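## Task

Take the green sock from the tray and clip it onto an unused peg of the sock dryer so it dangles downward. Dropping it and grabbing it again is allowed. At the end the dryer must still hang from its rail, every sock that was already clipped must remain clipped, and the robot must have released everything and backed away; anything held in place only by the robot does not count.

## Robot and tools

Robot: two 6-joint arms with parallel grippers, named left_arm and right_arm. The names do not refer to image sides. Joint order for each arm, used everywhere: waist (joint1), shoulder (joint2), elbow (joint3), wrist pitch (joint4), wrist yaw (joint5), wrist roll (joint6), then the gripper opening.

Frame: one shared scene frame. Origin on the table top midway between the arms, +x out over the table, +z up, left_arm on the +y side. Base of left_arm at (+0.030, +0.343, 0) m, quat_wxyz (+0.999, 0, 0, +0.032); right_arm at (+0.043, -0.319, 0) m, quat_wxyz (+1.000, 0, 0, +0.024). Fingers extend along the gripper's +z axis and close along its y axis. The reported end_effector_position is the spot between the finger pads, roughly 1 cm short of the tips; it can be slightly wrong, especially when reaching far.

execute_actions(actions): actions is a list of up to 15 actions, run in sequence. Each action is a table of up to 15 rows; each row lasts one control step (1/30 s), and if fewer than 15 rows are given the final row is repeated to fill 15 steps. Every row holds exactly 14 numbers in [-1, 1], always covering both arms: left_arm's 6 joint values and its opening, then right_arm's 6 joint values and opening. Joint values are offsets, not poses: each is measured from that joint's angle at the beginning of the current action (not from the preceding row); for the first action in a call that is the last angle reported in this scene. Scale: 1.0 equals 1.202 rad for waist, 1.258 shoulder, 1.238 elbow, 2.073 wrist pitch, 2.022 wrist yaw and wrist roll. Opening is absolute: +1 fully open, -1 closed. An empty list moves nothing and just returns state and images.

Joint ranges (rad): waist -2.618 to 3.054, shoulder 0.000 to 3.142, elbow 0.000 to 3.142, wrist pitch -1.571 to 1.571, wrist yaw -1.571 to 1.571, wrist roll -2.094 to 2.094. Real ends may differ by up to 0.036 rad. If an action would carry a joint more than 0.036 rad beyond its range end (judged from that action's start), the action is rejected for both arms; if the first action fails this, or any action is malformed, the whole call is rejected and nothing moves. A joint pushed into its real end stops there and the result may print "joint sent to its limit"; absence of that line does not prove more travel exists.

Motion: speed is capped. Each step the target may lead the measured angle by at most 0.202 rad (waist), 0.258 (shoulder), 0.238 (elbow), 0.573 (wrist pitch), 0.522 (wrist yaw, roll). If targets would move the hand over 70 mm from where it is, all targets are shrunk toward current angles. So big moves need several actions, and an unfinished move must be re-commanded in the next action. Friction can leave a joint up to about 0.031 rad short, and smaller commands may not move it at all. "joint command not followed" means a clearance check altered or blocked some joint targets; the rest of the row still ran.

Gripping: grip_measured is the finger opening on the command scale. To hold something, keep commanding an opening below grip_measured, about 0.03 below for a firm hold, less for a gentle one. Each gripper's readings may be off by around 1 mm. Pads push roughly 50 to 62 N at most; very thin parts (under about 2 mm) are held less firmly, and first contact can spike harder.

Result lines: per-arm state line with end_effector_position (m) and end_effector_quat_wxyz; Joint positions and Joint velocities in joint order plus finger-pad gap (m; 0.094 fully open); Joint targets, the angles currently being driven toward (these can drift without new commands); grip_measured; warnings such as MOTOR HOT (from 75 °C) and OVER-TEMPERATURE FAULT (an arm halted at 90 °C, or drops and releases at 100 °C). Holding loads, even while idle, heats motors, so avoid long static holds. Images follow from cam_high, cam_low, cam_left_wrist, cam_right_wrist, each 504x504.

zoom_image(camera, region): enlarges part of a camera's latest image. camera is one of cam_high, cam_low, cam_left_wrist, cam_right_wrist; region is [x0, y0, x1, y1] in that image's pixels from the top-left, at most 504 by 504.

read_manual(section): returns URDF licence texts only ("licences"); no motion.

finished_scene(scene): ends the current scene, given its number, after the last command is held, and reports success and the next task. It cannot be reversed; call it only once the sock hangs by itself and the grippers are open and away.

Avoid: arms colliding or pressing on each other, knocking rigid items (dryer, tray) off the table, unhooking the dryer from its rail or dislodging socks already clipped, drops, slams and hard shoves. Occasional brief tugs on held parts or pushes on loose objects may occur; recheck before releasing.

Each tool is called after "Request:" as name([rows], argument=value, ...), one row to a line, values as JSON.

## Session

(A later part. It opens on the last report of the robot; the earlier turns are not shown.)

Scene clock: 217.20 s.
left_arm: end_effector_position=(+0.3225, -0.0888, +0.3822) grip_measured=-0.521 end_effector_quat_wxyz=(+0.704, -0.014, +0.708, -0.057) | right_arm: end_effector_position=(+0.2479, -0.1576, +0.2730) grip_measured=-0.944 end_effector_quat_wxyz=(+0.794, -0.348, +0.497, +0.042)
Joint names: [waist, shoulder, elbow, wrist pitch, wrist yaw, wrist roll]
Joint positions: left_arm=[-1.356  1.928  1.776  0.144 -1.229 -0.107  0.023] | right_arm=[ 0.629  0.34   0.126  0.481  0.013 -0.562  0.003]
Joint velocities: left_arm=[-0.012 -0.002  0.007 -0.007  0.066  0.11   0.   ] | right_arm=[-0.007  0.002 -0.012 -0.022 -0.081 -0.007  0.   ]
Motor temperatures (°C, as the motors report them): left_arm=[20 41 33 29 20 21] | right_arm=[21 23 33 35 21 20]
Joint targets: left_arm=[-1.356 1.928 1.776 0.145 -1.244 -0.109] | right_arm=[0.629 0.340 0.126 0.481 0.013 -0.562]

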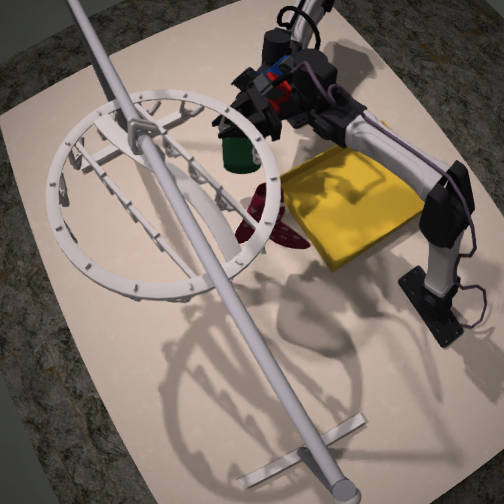

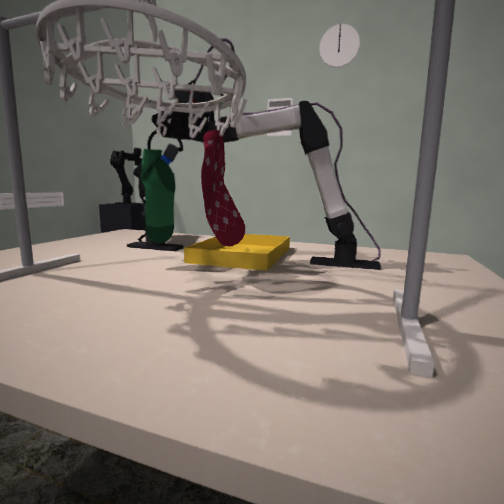

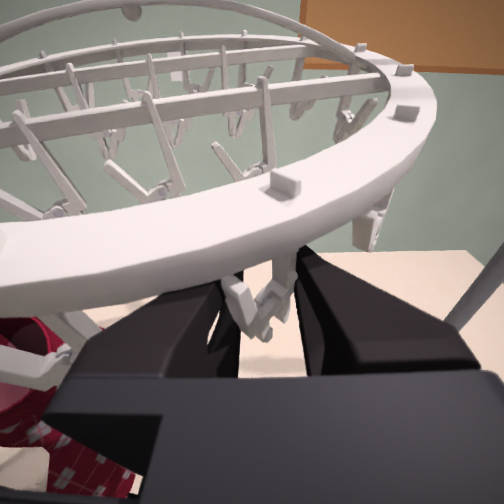

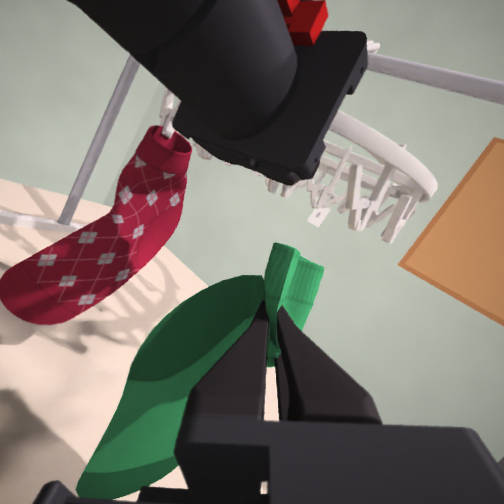

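Request:
execute_actions([
  [[0,0,0,0,0,0,-0.5, 0,0,0,0,0,0,-1],[0,0,0,0,0,0,-0.47, 0,0,0,0,0,0,-1],[0,0,0,0,0,0,-0.44, 0,0,0,0,0,0,-1],[0,0,0,0,0,0,-0.41, 0,0,0,0,0,0,-1],[0,0,0,0,0,0,-0.38, 0,0,0,0,0,0,-1],[0,0,0,0,0,0,-0.34, 0,0,0,0,0,0,-1],[0,0,0,0,0,0,-0.3, 0,0,0,0,0,0,-1],[0,0,0,0,0,0,-0.25, 0,0,0,0,0,0,-1],[0,0,0,0,0,0,-0.2, 0,0,0,0,0,0,-1],[0,0,0,0,0,0,-0.15, 0,0,0,0,0,0,-1],[0,0,0,0,0,0,-0.1, 0,0,0,0,0,0,-1],[0,0,0,0,0,0,-0.05, 0,0,0,0,0,0,-1],[0,0,0,0,0,0,0.0, 0,0,0,0,0,0,-1],[0,0,0,0,0,0,0.05, 0,0,0,0,0,0,-1],[0,0,0,0,0,0,0.1, 0,0,0,0,0,0,-1]],
  [[0,0,0,0,0,0,0.45, 0,0,0,0,0,0,-1]],
  [[-0.11,0,0,0,-0.07,0,0.45, 0,0,0,0,0,0,-1]],
])

Scene clock: 227.63 s.
left_arm: end_effector_position=(+0.2628, -0.1040, +0.3823) grip_measured=+0.447 end_effector_quat_wxyz=(+0.704, -0.008, +0.708, -0.062) | right_arm: end_effector_position=(+0.2479, -0.1576, +0.2730) grip_measured=-0.944 end_effector_quat_wxyz=(+0.794, -0.348, +0.497, +0.042)
Joint names: [waist, shoulder, elbow, wrist pitch, wrist yaw, wrist roll]
Joint positions: left_arm=[-1.495  1.928  1.776  0.144 -1.354 -0.107  0.068] | right_arm=[ 0.629  0.34   0.126  0.481  0.013 -0.562  0.003]
Joint velocities: left_arm=[-0.007  0.012  0.007  0.066 -0.081 -0.066 -0.001] | right_arm=[-0.012 -0.022 -0.002  0.007  0.007 -0.081 -0.001]
Motor temperatures (°C, as the motors report them): left_arm=[20 43 34 29 20 21] | right_arm=[21 22 33 35 21 20]
Joint targets: left_arm=[-1.488 1.928 1.776 0.144 -1.371 -0.107] | right_arm=[0.629 0.340 0.126 0.481 0.013 -0.562]

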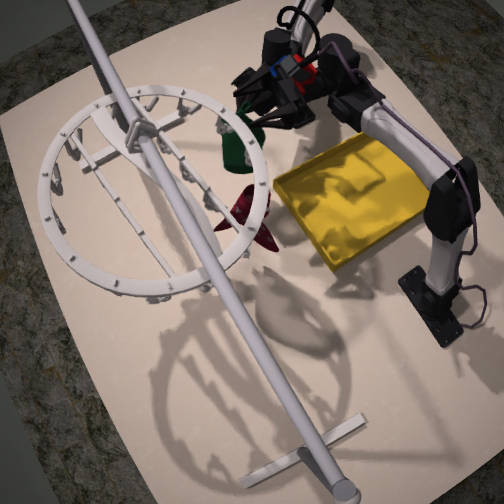

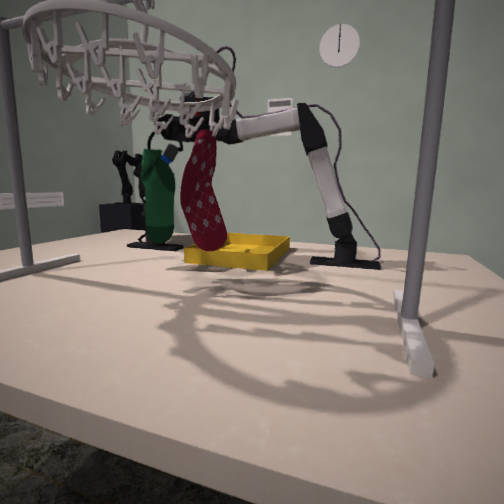

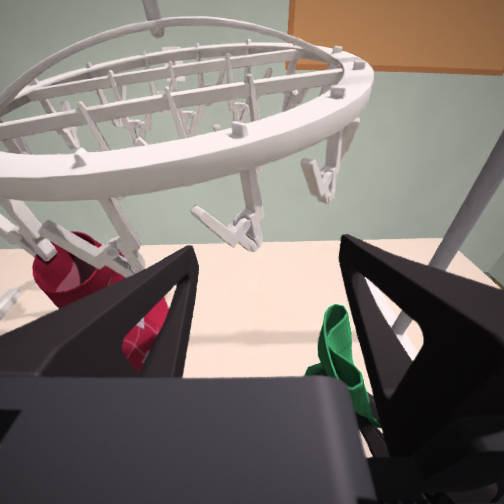

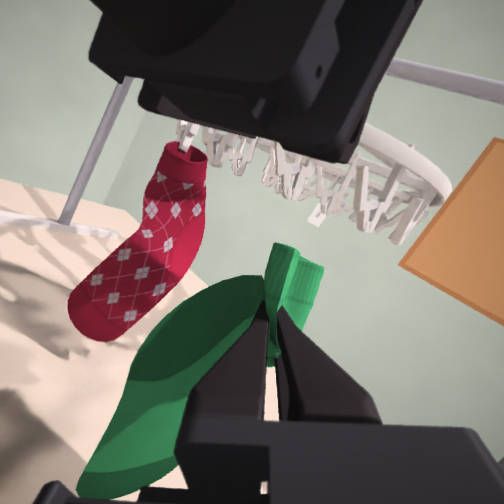

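Request:
execute_actions([
  [[0,-0.166,-0.215,0.035,0,0,0.45, 0,0,0,0,0,0,-1]],
  [[0.025,-0.166,-0.215,0.035,0.03,-0.03,0.45, 0,0,0,0,0,0,-1]],
])

Request:
zoom_image(camera="cam_high", region=[210, 100, 330, 220])

Scene clock: 234.80 s.
left_arm: end_effector_position=(+0.2562, -0.0036, +0.3807) grip_measured=+0.447 end_effector_quat_wxyz=(+0.703, -0.030, +0.703, -0.101) | right_arm: end_effector_position=(+0.2479, -0.1576, +0.2730) grip_measured=-0.944 end_effector_quat_wxyz=(+0.794, -0.348, +0.497, +0.042)
Joint names: [waist, shoulder, elbow, wrist pitch, wrist yaw, wrist roll]
Joint positions: left_arm=[-1.47   1.523  1.282  0.274 -1.306 -0.154  0.068] | right_arm=[ 0.629  0.34   0.126  0.481  0.013 -0.562  0.003]
Joint velocities: left_arm=[-0.017 -0.007  0.002  0.022  0.022  0.007 -0.   ] | right_arm=[-0.002  0.002  0.007  0.022 -0.022 -0.051 -0.001]
Motor temperatures (°C, as the motors report them): left_arm=[20 43 34 29 20 21] | right_arm=[21 22 33 36 21 20]
Joint targets: left_arm=[-1.465 1.516 1.264 0.283 -1.292 -0.168] | right_arm=[0.629 0.340 0.126 0.481 0.013 -0.562]

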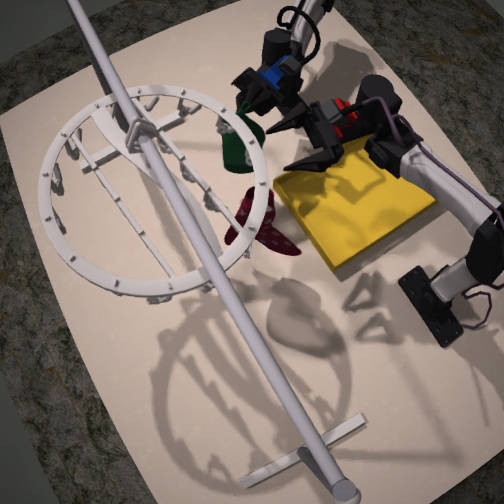

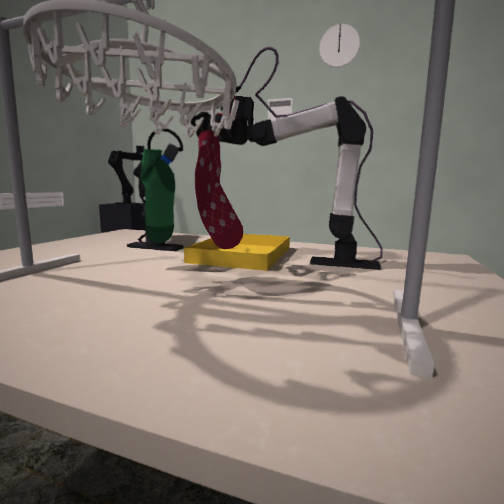

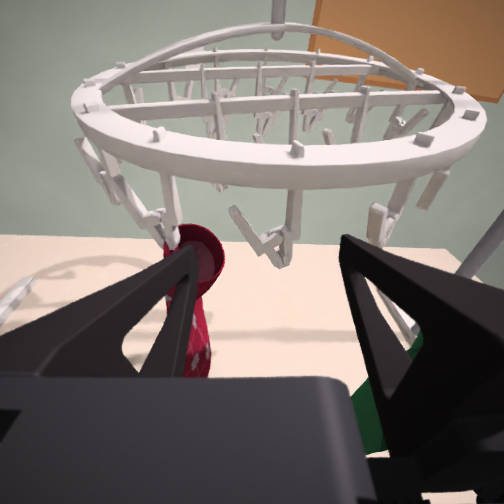

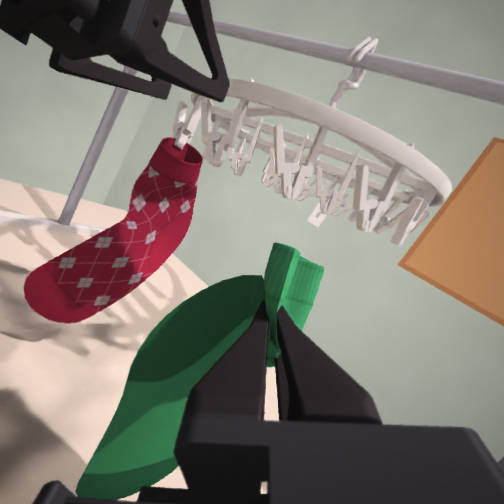

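Region (210, 100, 330, 220) of cam_high's 504x504 image, scaled by 4.200, with more detail than that image has.

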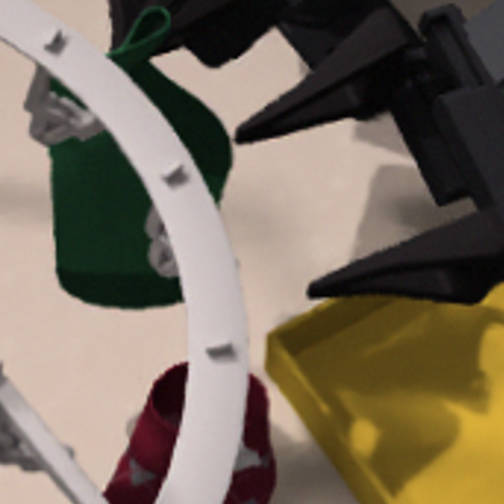

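Request:
execute_actions([
  [[0.02,0.02,0.015,-0.019,0.015,0,0.35, 0,0,0,0,0,0,-1],[0.03,0.03,0.02,-0.019,0.022,0,0.35, 0,0,0,0,0,0,-1],[0.04,0.035,0.025,-0.019,0.028,0,0.35, 0,0,0,0,0,0,-1],[0.05,0.04,0.03,-0.019,0.035,0,0.35, 0,0,0,0,0,0,-1],[0.06,0.043,0.035,-0.019,0.041,0,0.35, 0,0,0,0,0,0,-1],[0.07,0.046,0.04,-0.019,0.047,0,0.35, 0,0,0,0,0,0,-1],[0.08,0.05,0.044,-0.019,0.053,0,0.35, 0,0,0,0,0,0,-1],[0.09,0.053,0.048,-0.019,0.06,0,0.35, 0,0,0,0,0,0,-1],[0.1,0.056,0.051,-0.019,0.065,0,0.35, 0,0,0,0,0,0,-1],[0.106,0.056,0.053,-0.019,0.068,0,0.35, 0,0,0,0,0,0,-1]],
])

Request:
zoom_image(camera="cam_high", region=[210, 100, 330, 220])

Request:
zoom_image(camera="cam_low", region=[160, 95, 230, 145])

Scene clock: 245.57 s.
left_arm: end_effector_position=(+0.3003, -0.0059, +0.3759) grip_measured=+0.353 end_effector_quat_wxyz=(+0.702, -0.023, +0.707, -0.086) | right_arm: end_effector_position=(+0.2479, -0.1576, +0.2730) grip_measured=-0.944 end_effector_quat_wxyz=(+0.794, -0.348, +0.497, +0.042)
Joint names: [waist, shoulder, elbow, wrist pitch, wrist yaw, wrist roll]
Joint positions: left_arm=[-1.347  1.576  1.33   0.244 -1.194 -0.156  0.064] | right_arm=[ 0.629  0.34   0.126  0.481  0.013 -0.562  0.003]
Joint velocities: left_arm=[-0.007 -0.017  0.017 -0.066  0.095  0.051  0.001] | right_arm=[-0.012  0.027  0.002  0.037  0.022 -0.037  0.001]
Motor temperatures (°C, as the motors report them): left_arm=[20 42 33 29 20 21] | right_arm=[21 22 34 36 21 20]
Joint targets: left_arm=[-1.343 1.594 1.347 0.234 -1.168 -0.154] | right_arm=[0.629 0.340 0.126 0.481 0.013 -0.562]

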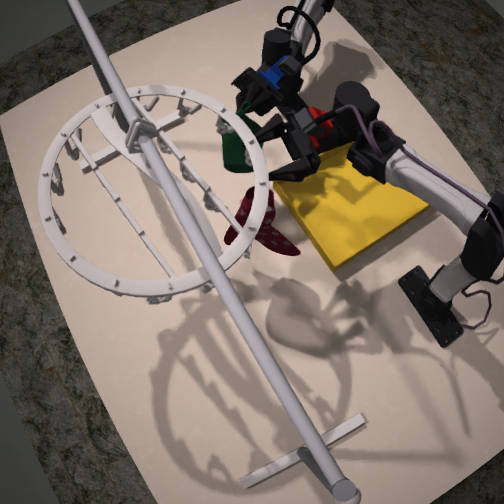

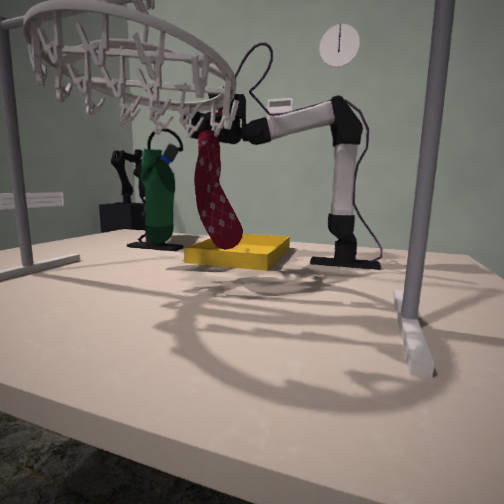

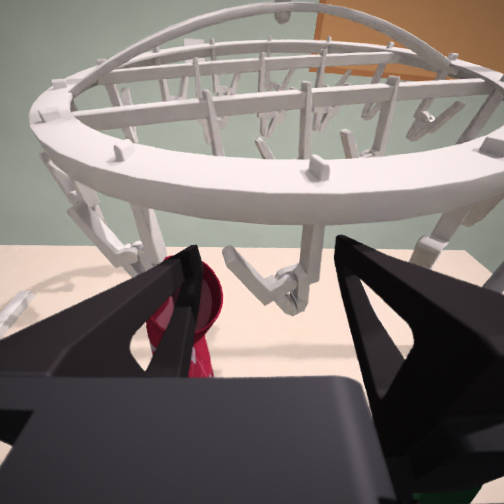

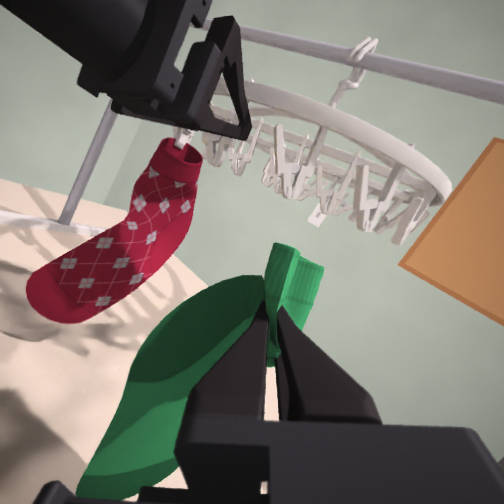

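Region (210, 100, 330, 220) of cam_high's 504x504 image, scaled by 4.200, with more detail than that image has.

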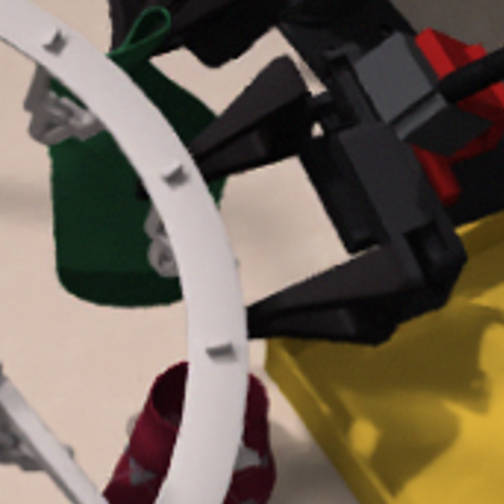

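Region (160, 95, 230, 145) of cam_low's 504x504 image, scaled by 7.200, with more detail than that image has; it fills the top 360 rows of this view, and the rest is white.

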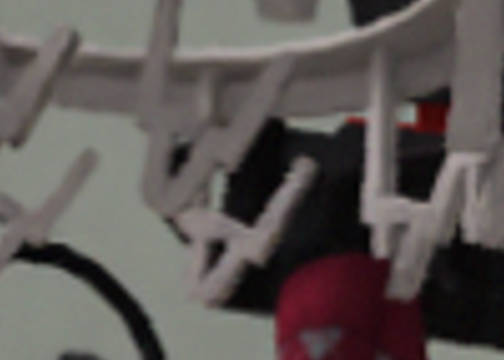

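Request:
execute_actions([
  [[0.014,0.039,0.038,0,0.012,0,0.35, 0,0,0,0,0,0,-1]],
  [[0,0,0,0,0,0,0.25, 0,0,0,0,0,0,-1],[0,0,0,0,0,0,0.18, 0,0,0,0,0,0,-1],[0,0,0,0,0,0,0.11, 0,0,0,0,0,0,-1],[0,0,0,0,0,0,0.05, 0,0,0,0,0,0,-1],[0,0,0,0,0,0,0.0, 0,0,0,0,0,0,-1],[0,0,0,0,0,0,-0.05, 0,0,0,0,0,0,-1],[0,0,0,0,0,0,-0.1, 0,0,0,0,0,0,-1],[0,0,0,0,0,0,-0.15, 0,0,0,0,0,0,-1],[0,0,0,0,0,0,-0.2, 0,0,0,0,0,0,-1],[0,0,0,0,0,0,-0.25, 0,0,0,0,0,0,-1],[0,0,0,0,0,0,-0.29, 0,0,0,0,0,0,-1],[0,0,0,0,0,0,-0.33, 0,0,0,0,0,0,-1],[0,0,0,0,0,0,-0.36, 0,0,0,0,0,0,-1],[0,0,0,0,0,0,-0.39, 0,0,0,0,0,0,-1],[0,0,0,0,0,0,-0.42, 0,0,0,0,0,0,-1]],
])

Request:
zoom_image(camera="cam_high", region=[210, 100, 330, 220])

Request:
zoom_image(camera="cam_low", region=[160, 95, 230, 145])

Scene clock: 259.23 s.
left_arm: end_effector_position=(+0.3049, -0.0154, +0.3757) grip_measured=-0.379 end_effector_quat_wxyz=(+0.701, -0.017, +0.707, -0.090) | right_arm: end_effector_position=(+0.2479, -0.1576, +0.2730) grip_measured=-0.944 end_effector_quat_wxyz=(+0.794, -0.348, +0.497, +0.042)
Joint names: [waist, shoulder, elbow, wrist pitch, wrist yaw, wrist roll]
Joint positions: left_arm=[-1.34   1.606  1.36   0.244 -1.171 -0.153  0.029] | right_arm=[ 0.629  0.34   0.126  0.481  0.013 -0.562  0.003]
Joint velocities: left_arm=[ 0.012  0.002 -0.022  0.037  0.11  -0.007 -0.016] | right_arm=[ 0.017 -0.002 -0.017  0.051 -0.007  0.007 -0.001]
Motor temperatures (°C, as the motors report them): left_arm=[20 40 35 29 20 21] | right_arm=[21 22 34 36 21 20]
Joint targets: left_arm=[-1.340 1.606 1.360 0.244 -1.180 -0.156] | right_arm=[0.629 0.340 0.126 0.481 0.013 -0.562]

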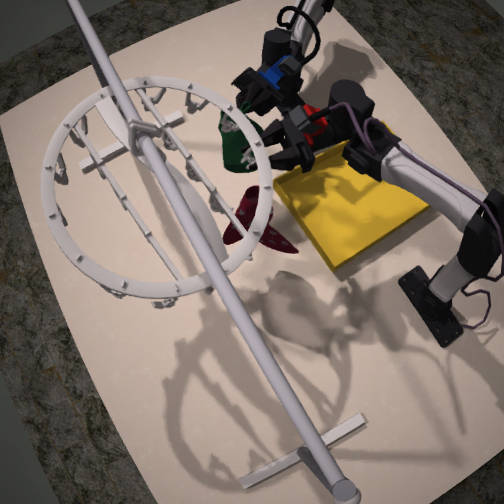

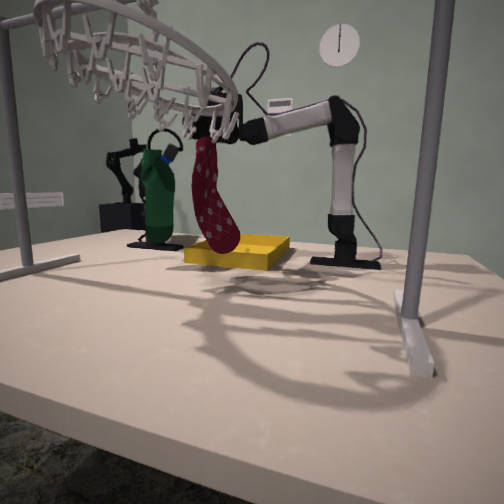

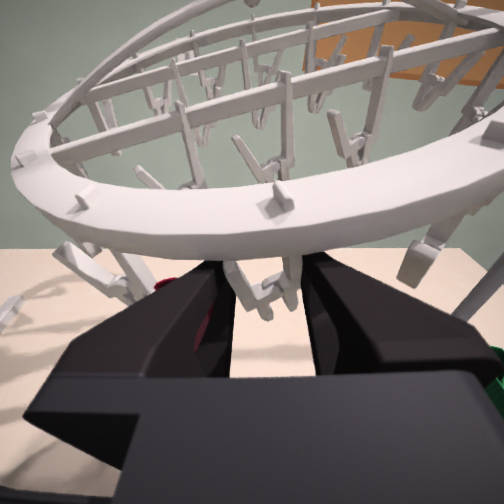

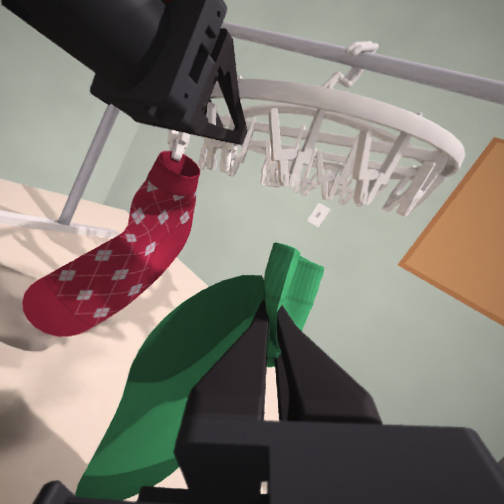

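Region (210, 100, 330, 220) of cam_high's 504x504 image, scaled by 4.200, with more detail than that image has.

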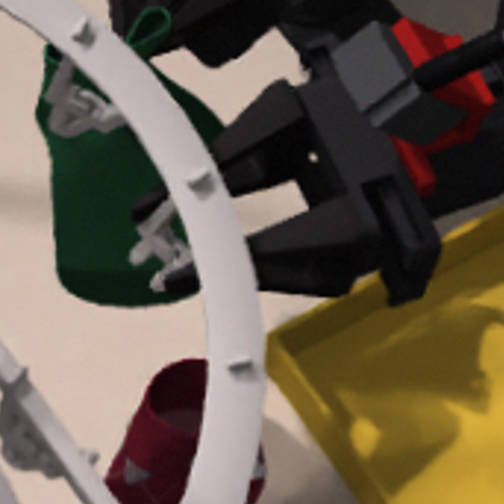

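Region (160, 95, 230, 145) of cam_low's 504x504 image, scaled by 7.200, with more detail than that image has; it fills the top 360 rows of this view, and the rest is white.

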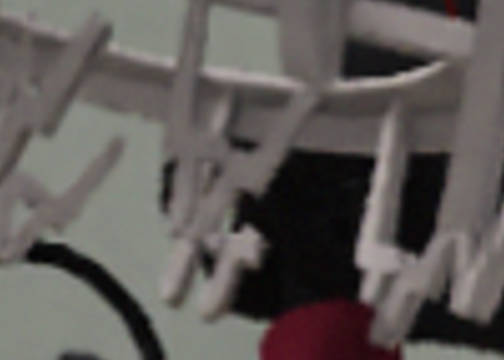

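Request:
execute_actions([
  [[0,0,0,0,0,0.02,-0.41, 0,0,0,0,0,0,-1],[0,0,0,0,0,0.03,-0.41, 0,0,0,0,0,0,-1],[0,0,0,0,0,0.04,-0.41, 0,0,0,0,0,0,-1],[0,0,0,0,0,0.05,-0.41, 0,0,0,0,0,0,-1],[0,0,0,0,0,0.06,-0.41, 0,0,0,0,0,0,-1],[0,0,0,0,0,0.07,-0.41, 0,0,0,0,0,0,-1],[0,0,0,0,0,0.08,-0.41, 0,0,0,0,0,0,-1],[0,0,0,0,0,0.09,-0.41, 0,0,0,0,0,0,-1],[0,0,0,0,0,0.1,-0.41, 0,0,0,0,0,0,-1]],
])

Request:
zoom_image(camera="cam_high", region=[210, 100, 330, 220])

Request:
zoom_image(camera="cam_low", region=[160, 95, 230, 145])

Scene clock: 265.53 s.
left_arm: end_effector_position=(+0.3047, -0.0164, +0.3757) grip_measured=-0.381 end_effector_quat_wxyz=(+0.706, +0.046, +0.706, -0.032) | right_arm: end_effector_position=(+0.2479, -0.1576, +0.2730) grip_measured=-0.944 end_effector_quat_wxyz=(+0.794, -0.348, +0.497, +0.042)
Joint names: [waist, shoulder, elbow, wrist pitch, wrist yaw, wrist roll]
Joint positions: left_arm=[-1.34   1.606  1.36   0.244 -1.165  0.018  0.029] | right_arm=[ 0.629  0.34   0.126  0.481  0.013 -0.562  0.003]
Joint velocities: left_arm=[ 0.007 -0.007  0.002 -0.007 -0.007  0.125  0.   ] | right_arm=[-0.002 -0.007 -0.007 -0.007 -0.007 -0.007 -0.   ]
Motor temperatures (°C, as the motors report them): left_arm=[20 40 35 29 20 21] | right_arm=[21 22 34 36 21 20]
Joint targets: left_arm=[-1.340 1.606 1.360 0.244 -1.171 0.049] | right_arm=[0.629 0.340 0.126 0.481 0.013 -0.562]

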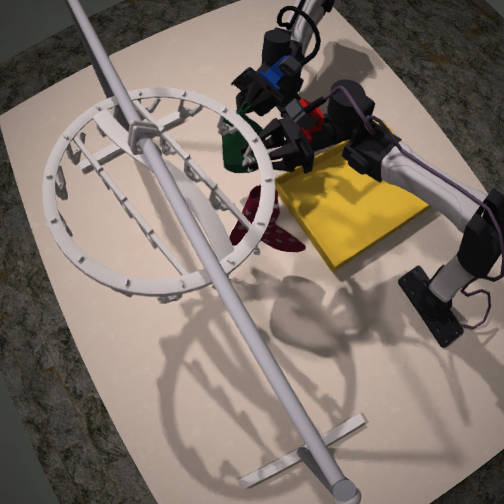

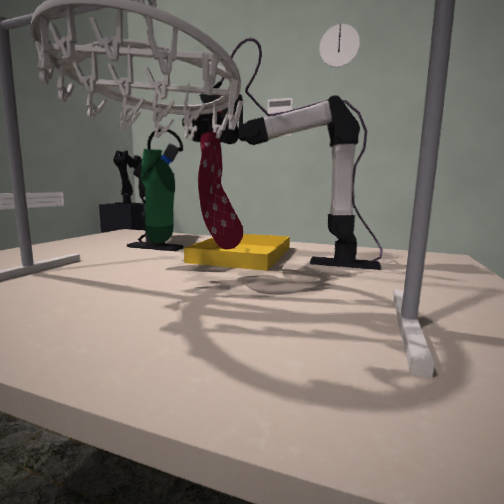

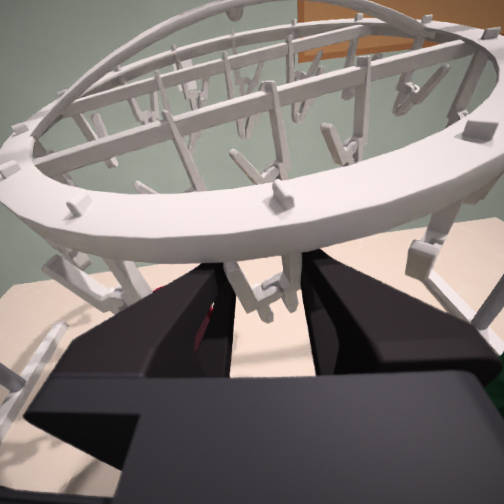

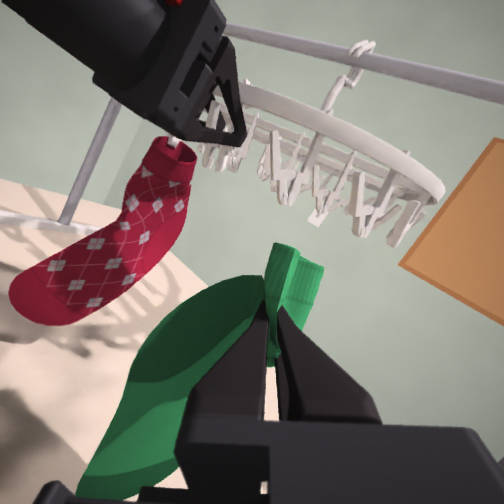

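Region (210, 100, 330, 220) of cam_high's 504x504 image, scaled by 4.200, with more detail than that image has.

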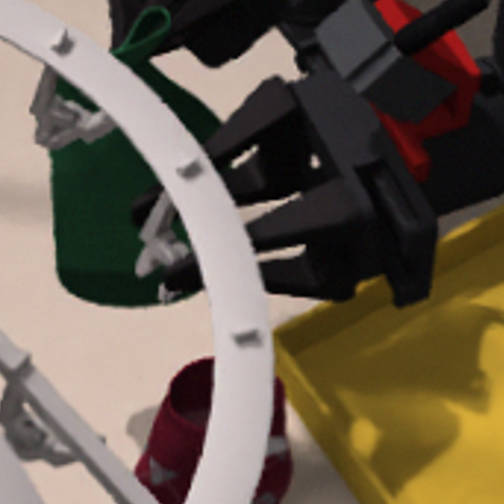

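Region (160, 95, 230, 145) of cam_low's 504x504 image, scaled by 7.200, with more detail than that image has; it fills the top 360 rows of this view, and the rest is white.

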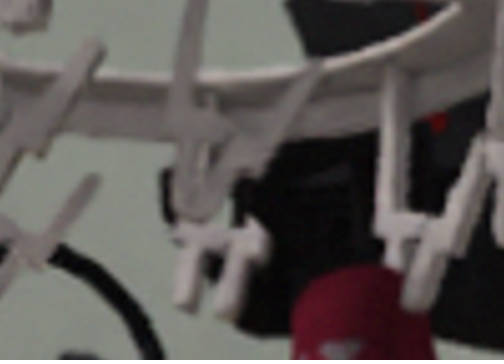

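Request:
execute_actions([
  [[0,0,0,0,0,0.02,-0.41, 0.145,0.2,0.03,0.09,0,0,-1]],
  [[0,0,0,0,0,0,-0.41, 0,0.21,0.04,0.125,0,0,-1]],
  [[0,0,0,0,0,0,-0.41, 0,0.21,0.04,0.125,0,0,-1]],
])

Scene clock: 293.03 s.
left_arm: end_effector_position=(+0.3047, -0.0164, +0.3760) grip_measured=-0.381 end_effector_quat_wxyz=(+0.707, +0.054, +0.705, -0.024) | right_arm: end_effector_position=(+0.2723, -0.0663, +0.2733) grip_measured=-0.944 end_effector_quat_wxyz=(+0.794, -0.382, +0.461, +0.108)
Joint names: [waist, shoulder, elbow, wrist pitch, wrist yaw, wrist roll]
Joint positions: left_arm=[-1.34   1.606  1.36   0.246 -1.165  0.042  0.029] | right_arm=[ 0.795  1.089  0.243  1.132  0.015 -0.562  0.003]
Joint velocities: left_arm=[-0.017 -0.002 -0.007  0.066 -0.007 -0.022  0.001] | right_arm=[-0.002 -0.007  0.002  0.11  -0.051  0.037  0.001]
Motor temperatures (°C, as the motors report them): left_arm=[20 39 35 30 20 21] | right_arm=[21 22 35 37 21 20]
Joint targets: left_arm=[-1.340 1.606 1.360 0.246 -1.165 0.042] | right_arm=[0.795 1.098 0.249 1.151 0.015 -0.562]

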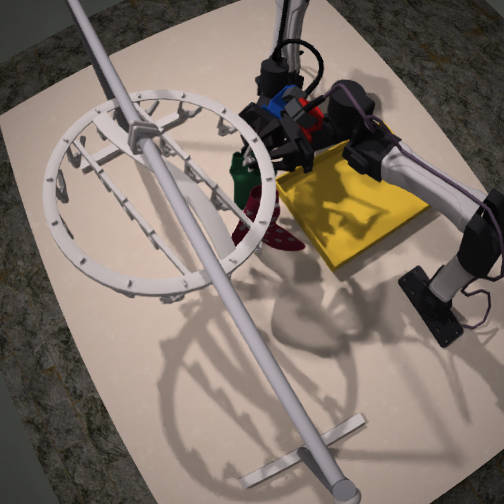

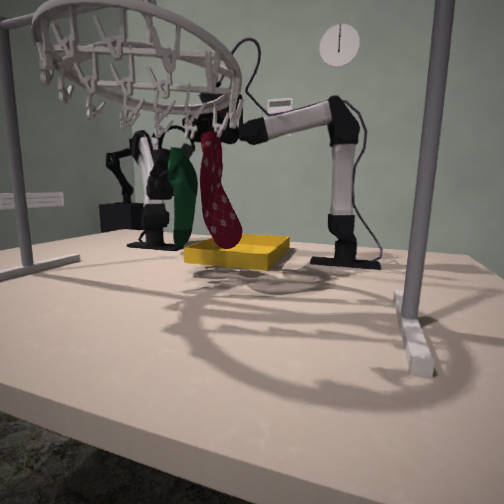

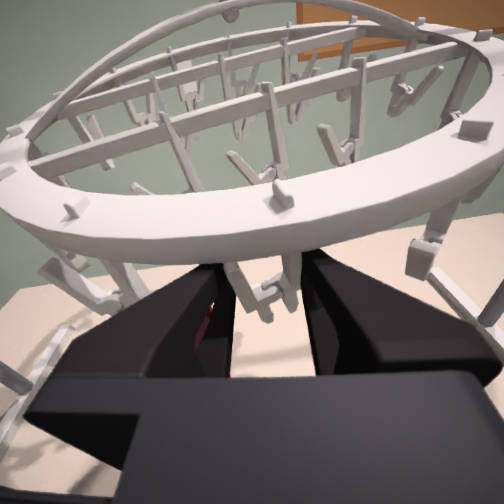

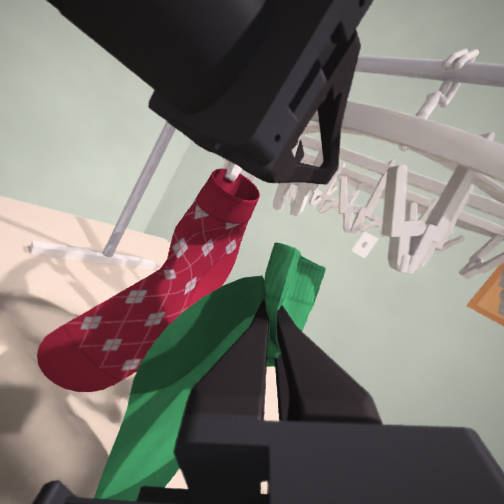

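Request:
execute_actions([
  [[0,0,0,0,0,0,-0.41, 0,0.125,0.03,0.085,0,0,-1]],
  [[0,0,0,0,0,0,-0.41, 0,0.125,0.03,0.095,0,0,-1]],
])

Request:
zoom_image(camera="cam_low", region=[150, 100, 240, 180])

Request:
zoom_image(camera="cam_high", region=[210, 120, 290, 200])

Scene clock: 296.93 s.
left_arm: end_effector_position=(+0.3047, -0.0164, +0.3760) grip_measured=-0.381 end_effector_quat_wxyz=(+0.707, +0.054, +0.705, -0.024) | right_arm: end_effector_position=(+0.2876, -0.0491, +0.2799) grip_measured=-0.944 end_effector_quat_wxyz=(+0.825, -0.353, +0.427, +0.112)
Joint names: [waist, shoulder, elbow, wrist pitch, wrist yaw, wrist roll]
Joint positions: left_arm=[-1.34   1.606  1.36   0.246 -1.165  0.042  0.029] | right_arm=[ 0.795  1.372  0.296  1.472  0.015 -0.562  0.003]
Joint velocities: left_arm=[ 0.002 -0.002  0.007  0.007  0.022 -0.022  0.   ] | right_arm=[ 0.002  0.002 -0.012  0.081 -0.022 -0.095  0.   ]
Motor temperatures (°C, as the motors report them): left_arm=[20 39 35 30 20 21] | right_arm=[21 22 35 37 21 20]
Joint targets: left_arm=[-1.340 1.606 1.360 0.246 -1.165 0.042] | right_arm=[0.795 1.388 0.307 1.489 0.015 -0.562]

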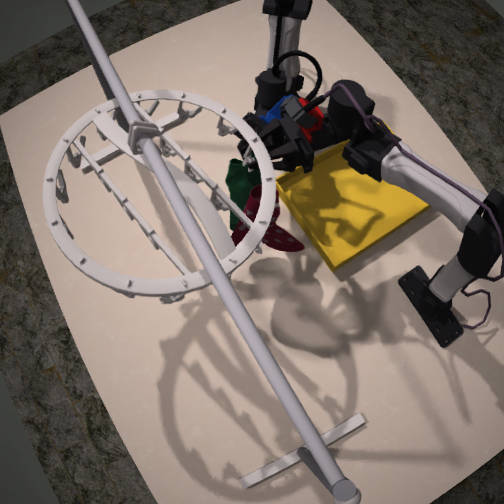

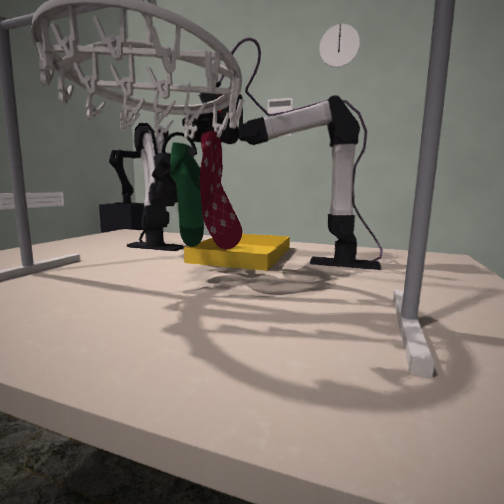

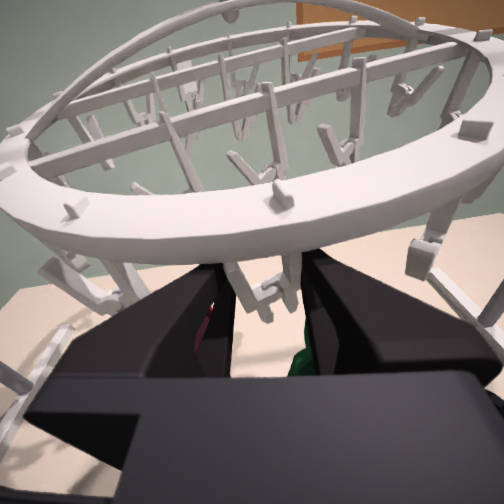

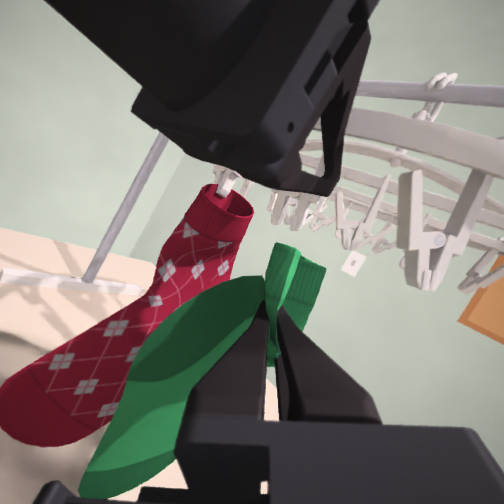

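Region (150, 100, 240, 180) of cam_low's 504x504 image, scaled by 5.600, with more detail than that image has.

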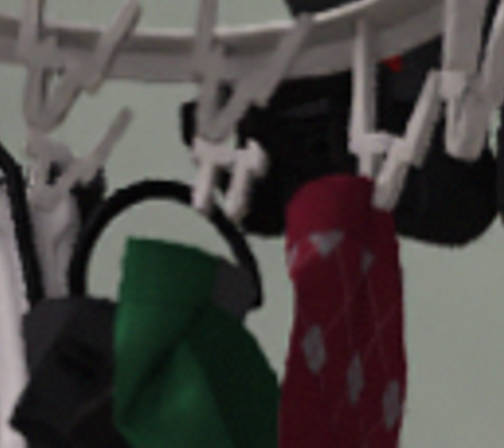

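Region (210, 120, 290, 200) of cam_high's 504x504 image, scaled by 6.300, with more detail than that image has.

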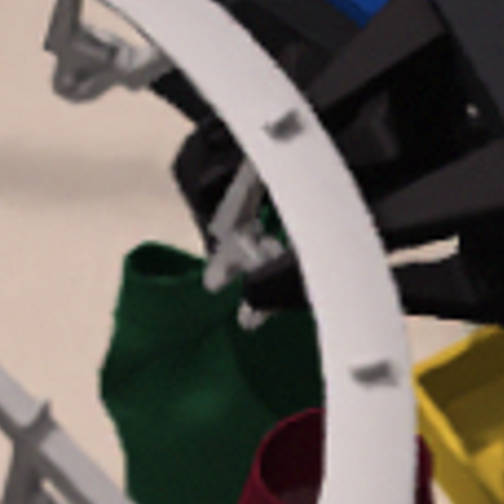

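Request:
execute_actions([
  [[0,0,0,0,0,0,-0.41, 0.037,0.072,0.05,0.016,0,0,-1]],
])

Request:
zoom_image(camera="cam_low", region=[150, 100, 240, 180])

Request:
zoom_image(camera="cam_left_wrist", region=[210, 250, 340, 380])

Scene clock: 302.87 s.
left_arm: end_effector_position=(+0.3047, -0.0164, +0.3760) grip_measured=-0.381 end_effector_quat_wxyz=(+0.707, +0.054, +0.705, -0.024) | right_arm: end_effector_position=(+0.2869, -0.0299, +0.2800) grip_measured=-0.944 end_effector_quat_wxyz=(+0.823, -0.360, +0.421, +0.127)
Joint names: [waist, shoulder, elbow, wrist pitch, wrist yaw, wrist roll]
Joint positions: left_arm=[-1.34   1.606  1.36   0.246 -1.165  0.042  0.029] | right_arm=[ 0.831  1.442  0.345  1.495  0.017 -0.562  0.003]
Joint velocities: left_arm=[-0.012  0.002 -0.002  0.022 -0.037  0.007  0.001] | right_arm=[-0.002 -0.002  0.007 -0.007  0.037  0.022  0.001]
Motor temperatures (°C, as the motors report them): left_arm=[20 39 35 30 20 21] | right_arm=[21 22 34 37 21 20]
Joint targets: left_arm=[-1.340 1.606 1.360 0.246 -1.165 0.042] | right_arm=[0.839 1.463 0.358 1.505 0.015 -0.562]

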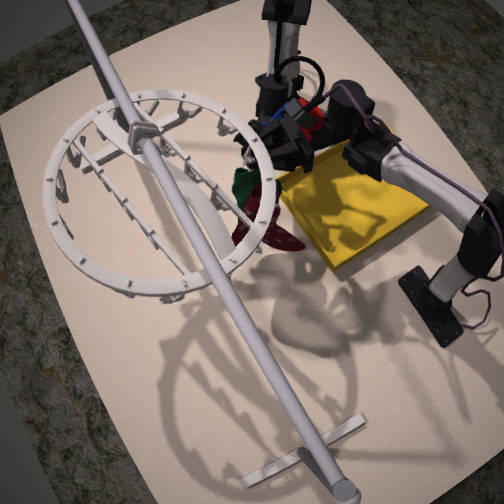

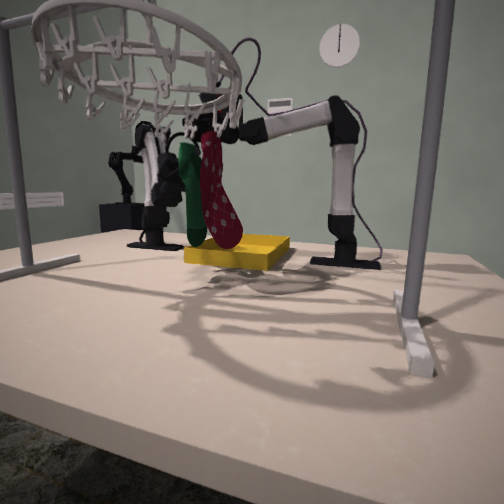

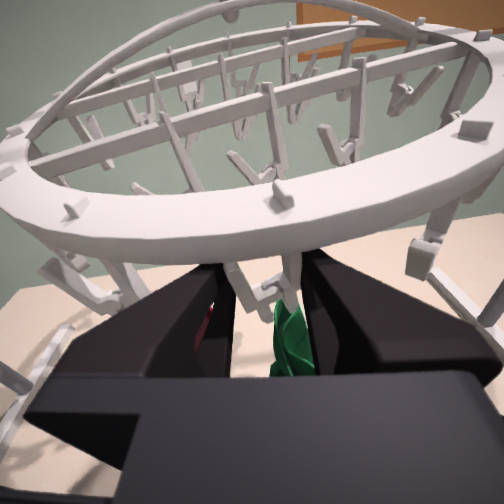

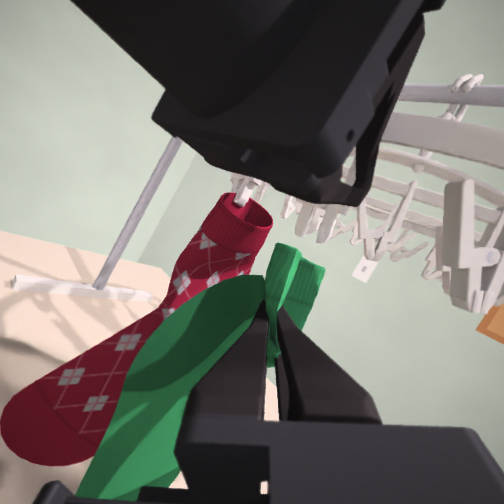

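Region (150, 100, 240, 180) of cam_low's 504x504 image, scaled by 5.600, with more detail than that image has.

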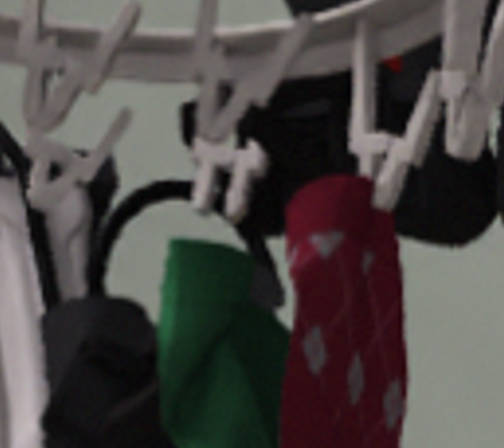

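Region (210, 250, 340, 380) of cam_left_wrist's 504x504 image, scaled by 3.877, with more detail than that image has.

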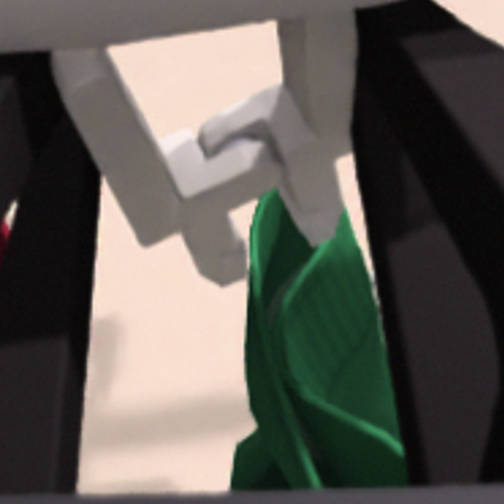

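Request:
execute_actions([
  [[0,0,0,0,0,0,-0.41, 0,-0.03,0.015,-0.02,0,0,-1],[0,0,0,0,0,0,-0.41, 0,-0.04,0.02,-0.028,0,0,-1],[0,0,0,0,0,0,-0.41, 0,-0.05,0.024,-0.036,0,0,-1],[0,0,0,0,0,0,-0.41, 0,-0.06,0.028,-0.044,0,0,-1],[0,0,0,0,0,0,-0.41, 0,-0.07,0.031,-0.051,0,0,-1],[0,0,0,0,0,0,-0.41, 0,-0.077,0.034,-0.057,0,0,-1]],
])

Request:
zoom_image(camera="cam_low", region=[150, 100, 240, 180])

Request:
zoom_image(camera="cam_left_wrist", region=[210, 250, 340, 380])

Scene clock: 313.60 s.
left_arm: end_effector_position=(+0.3047, -0.0164, +0.3761) grip_measured=-0.381 end_effector_quat_wxyz=(+0.707, +0.053, +0.705, -0.024) | right_arm: end_effector_position=(+0.2850, -0.0323, +0.3015) grip_measured=-0.944 end_effector_quat_wxyz=(+0.829, -0.353, +0.413, +0.128)
Joint names: [waist, shoulder, elbow, wrist pitch, wrist yaw, wrist roll]
Joint positions: left_arm=[-1.34   1.606  1.36   0.247 -1.165  0.042  0.029] | right_arm=[ 0.831  1.36   0.377  1.404  0.017 -0.562  0.003]
Joint velocities: left_arm=[ 0.002  0.012  0.002 -0.007  0.037 -0.022 -0.   ] | right_arm=[-0.002 -0.002 -0.002 -0.095 -0.081 -0.022 -0.001]
Motor temperatures (°C, as the motors report them): left_arm=[20 40 36 30 20 21] | right_arm=[21 22 34 37 21 20]
Joint targets: left_arm=[-1.340 1.606 1.360 0.246 -1.165 0.042] | right_arm=[0.831 1.345 0.387 1.376 0.017 -0.562]

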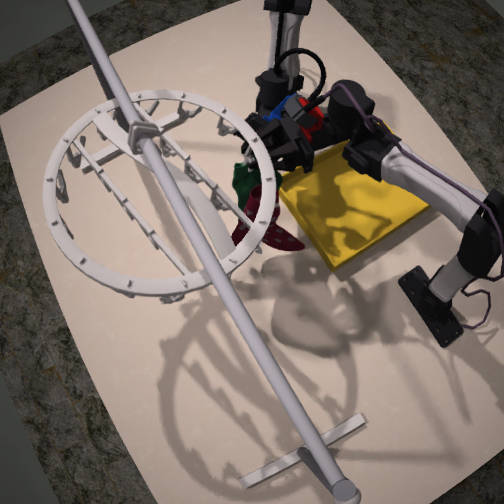

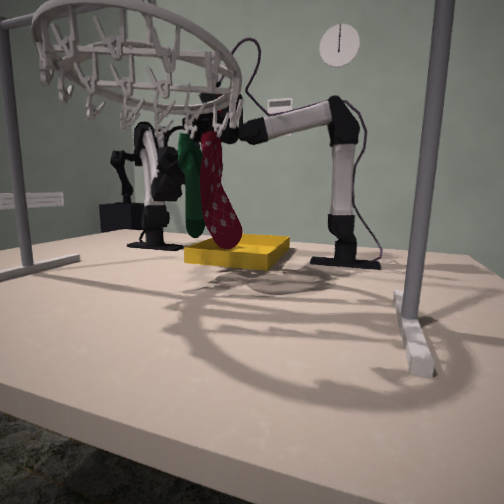

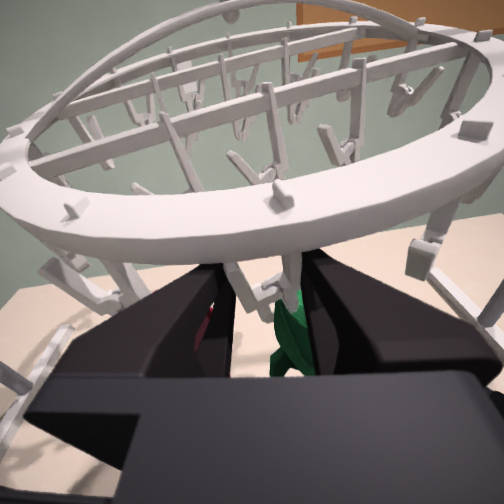

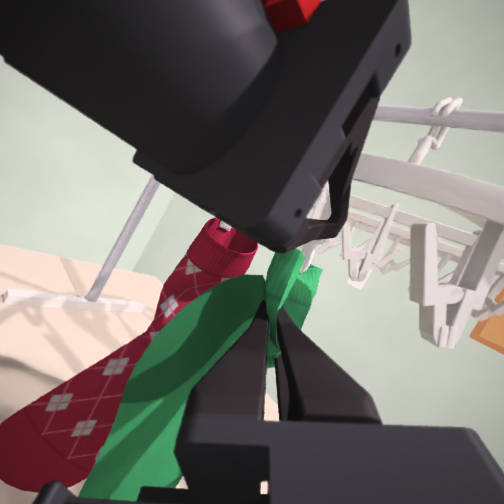

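Region (150, 100, 240, 180) of cam_low's 504x504 image, scaled by 5.600, with more detail than that image has.

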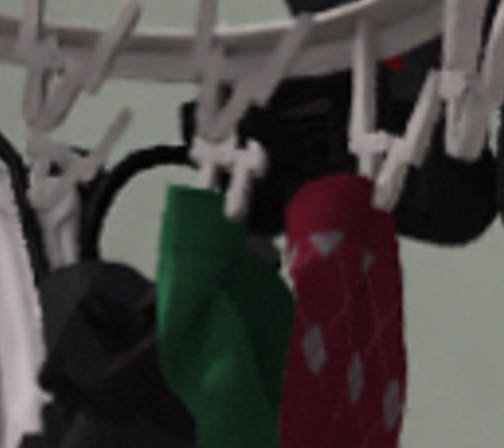

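Region (210, 250, 340, 380) of cam_left_wrist's 504x504 image, scaled by 3.877, with more detail than that image has.

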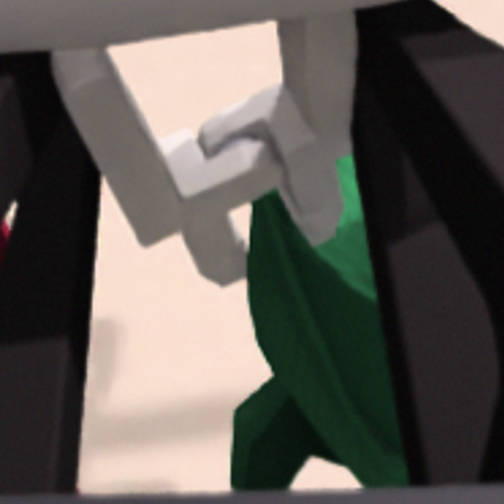

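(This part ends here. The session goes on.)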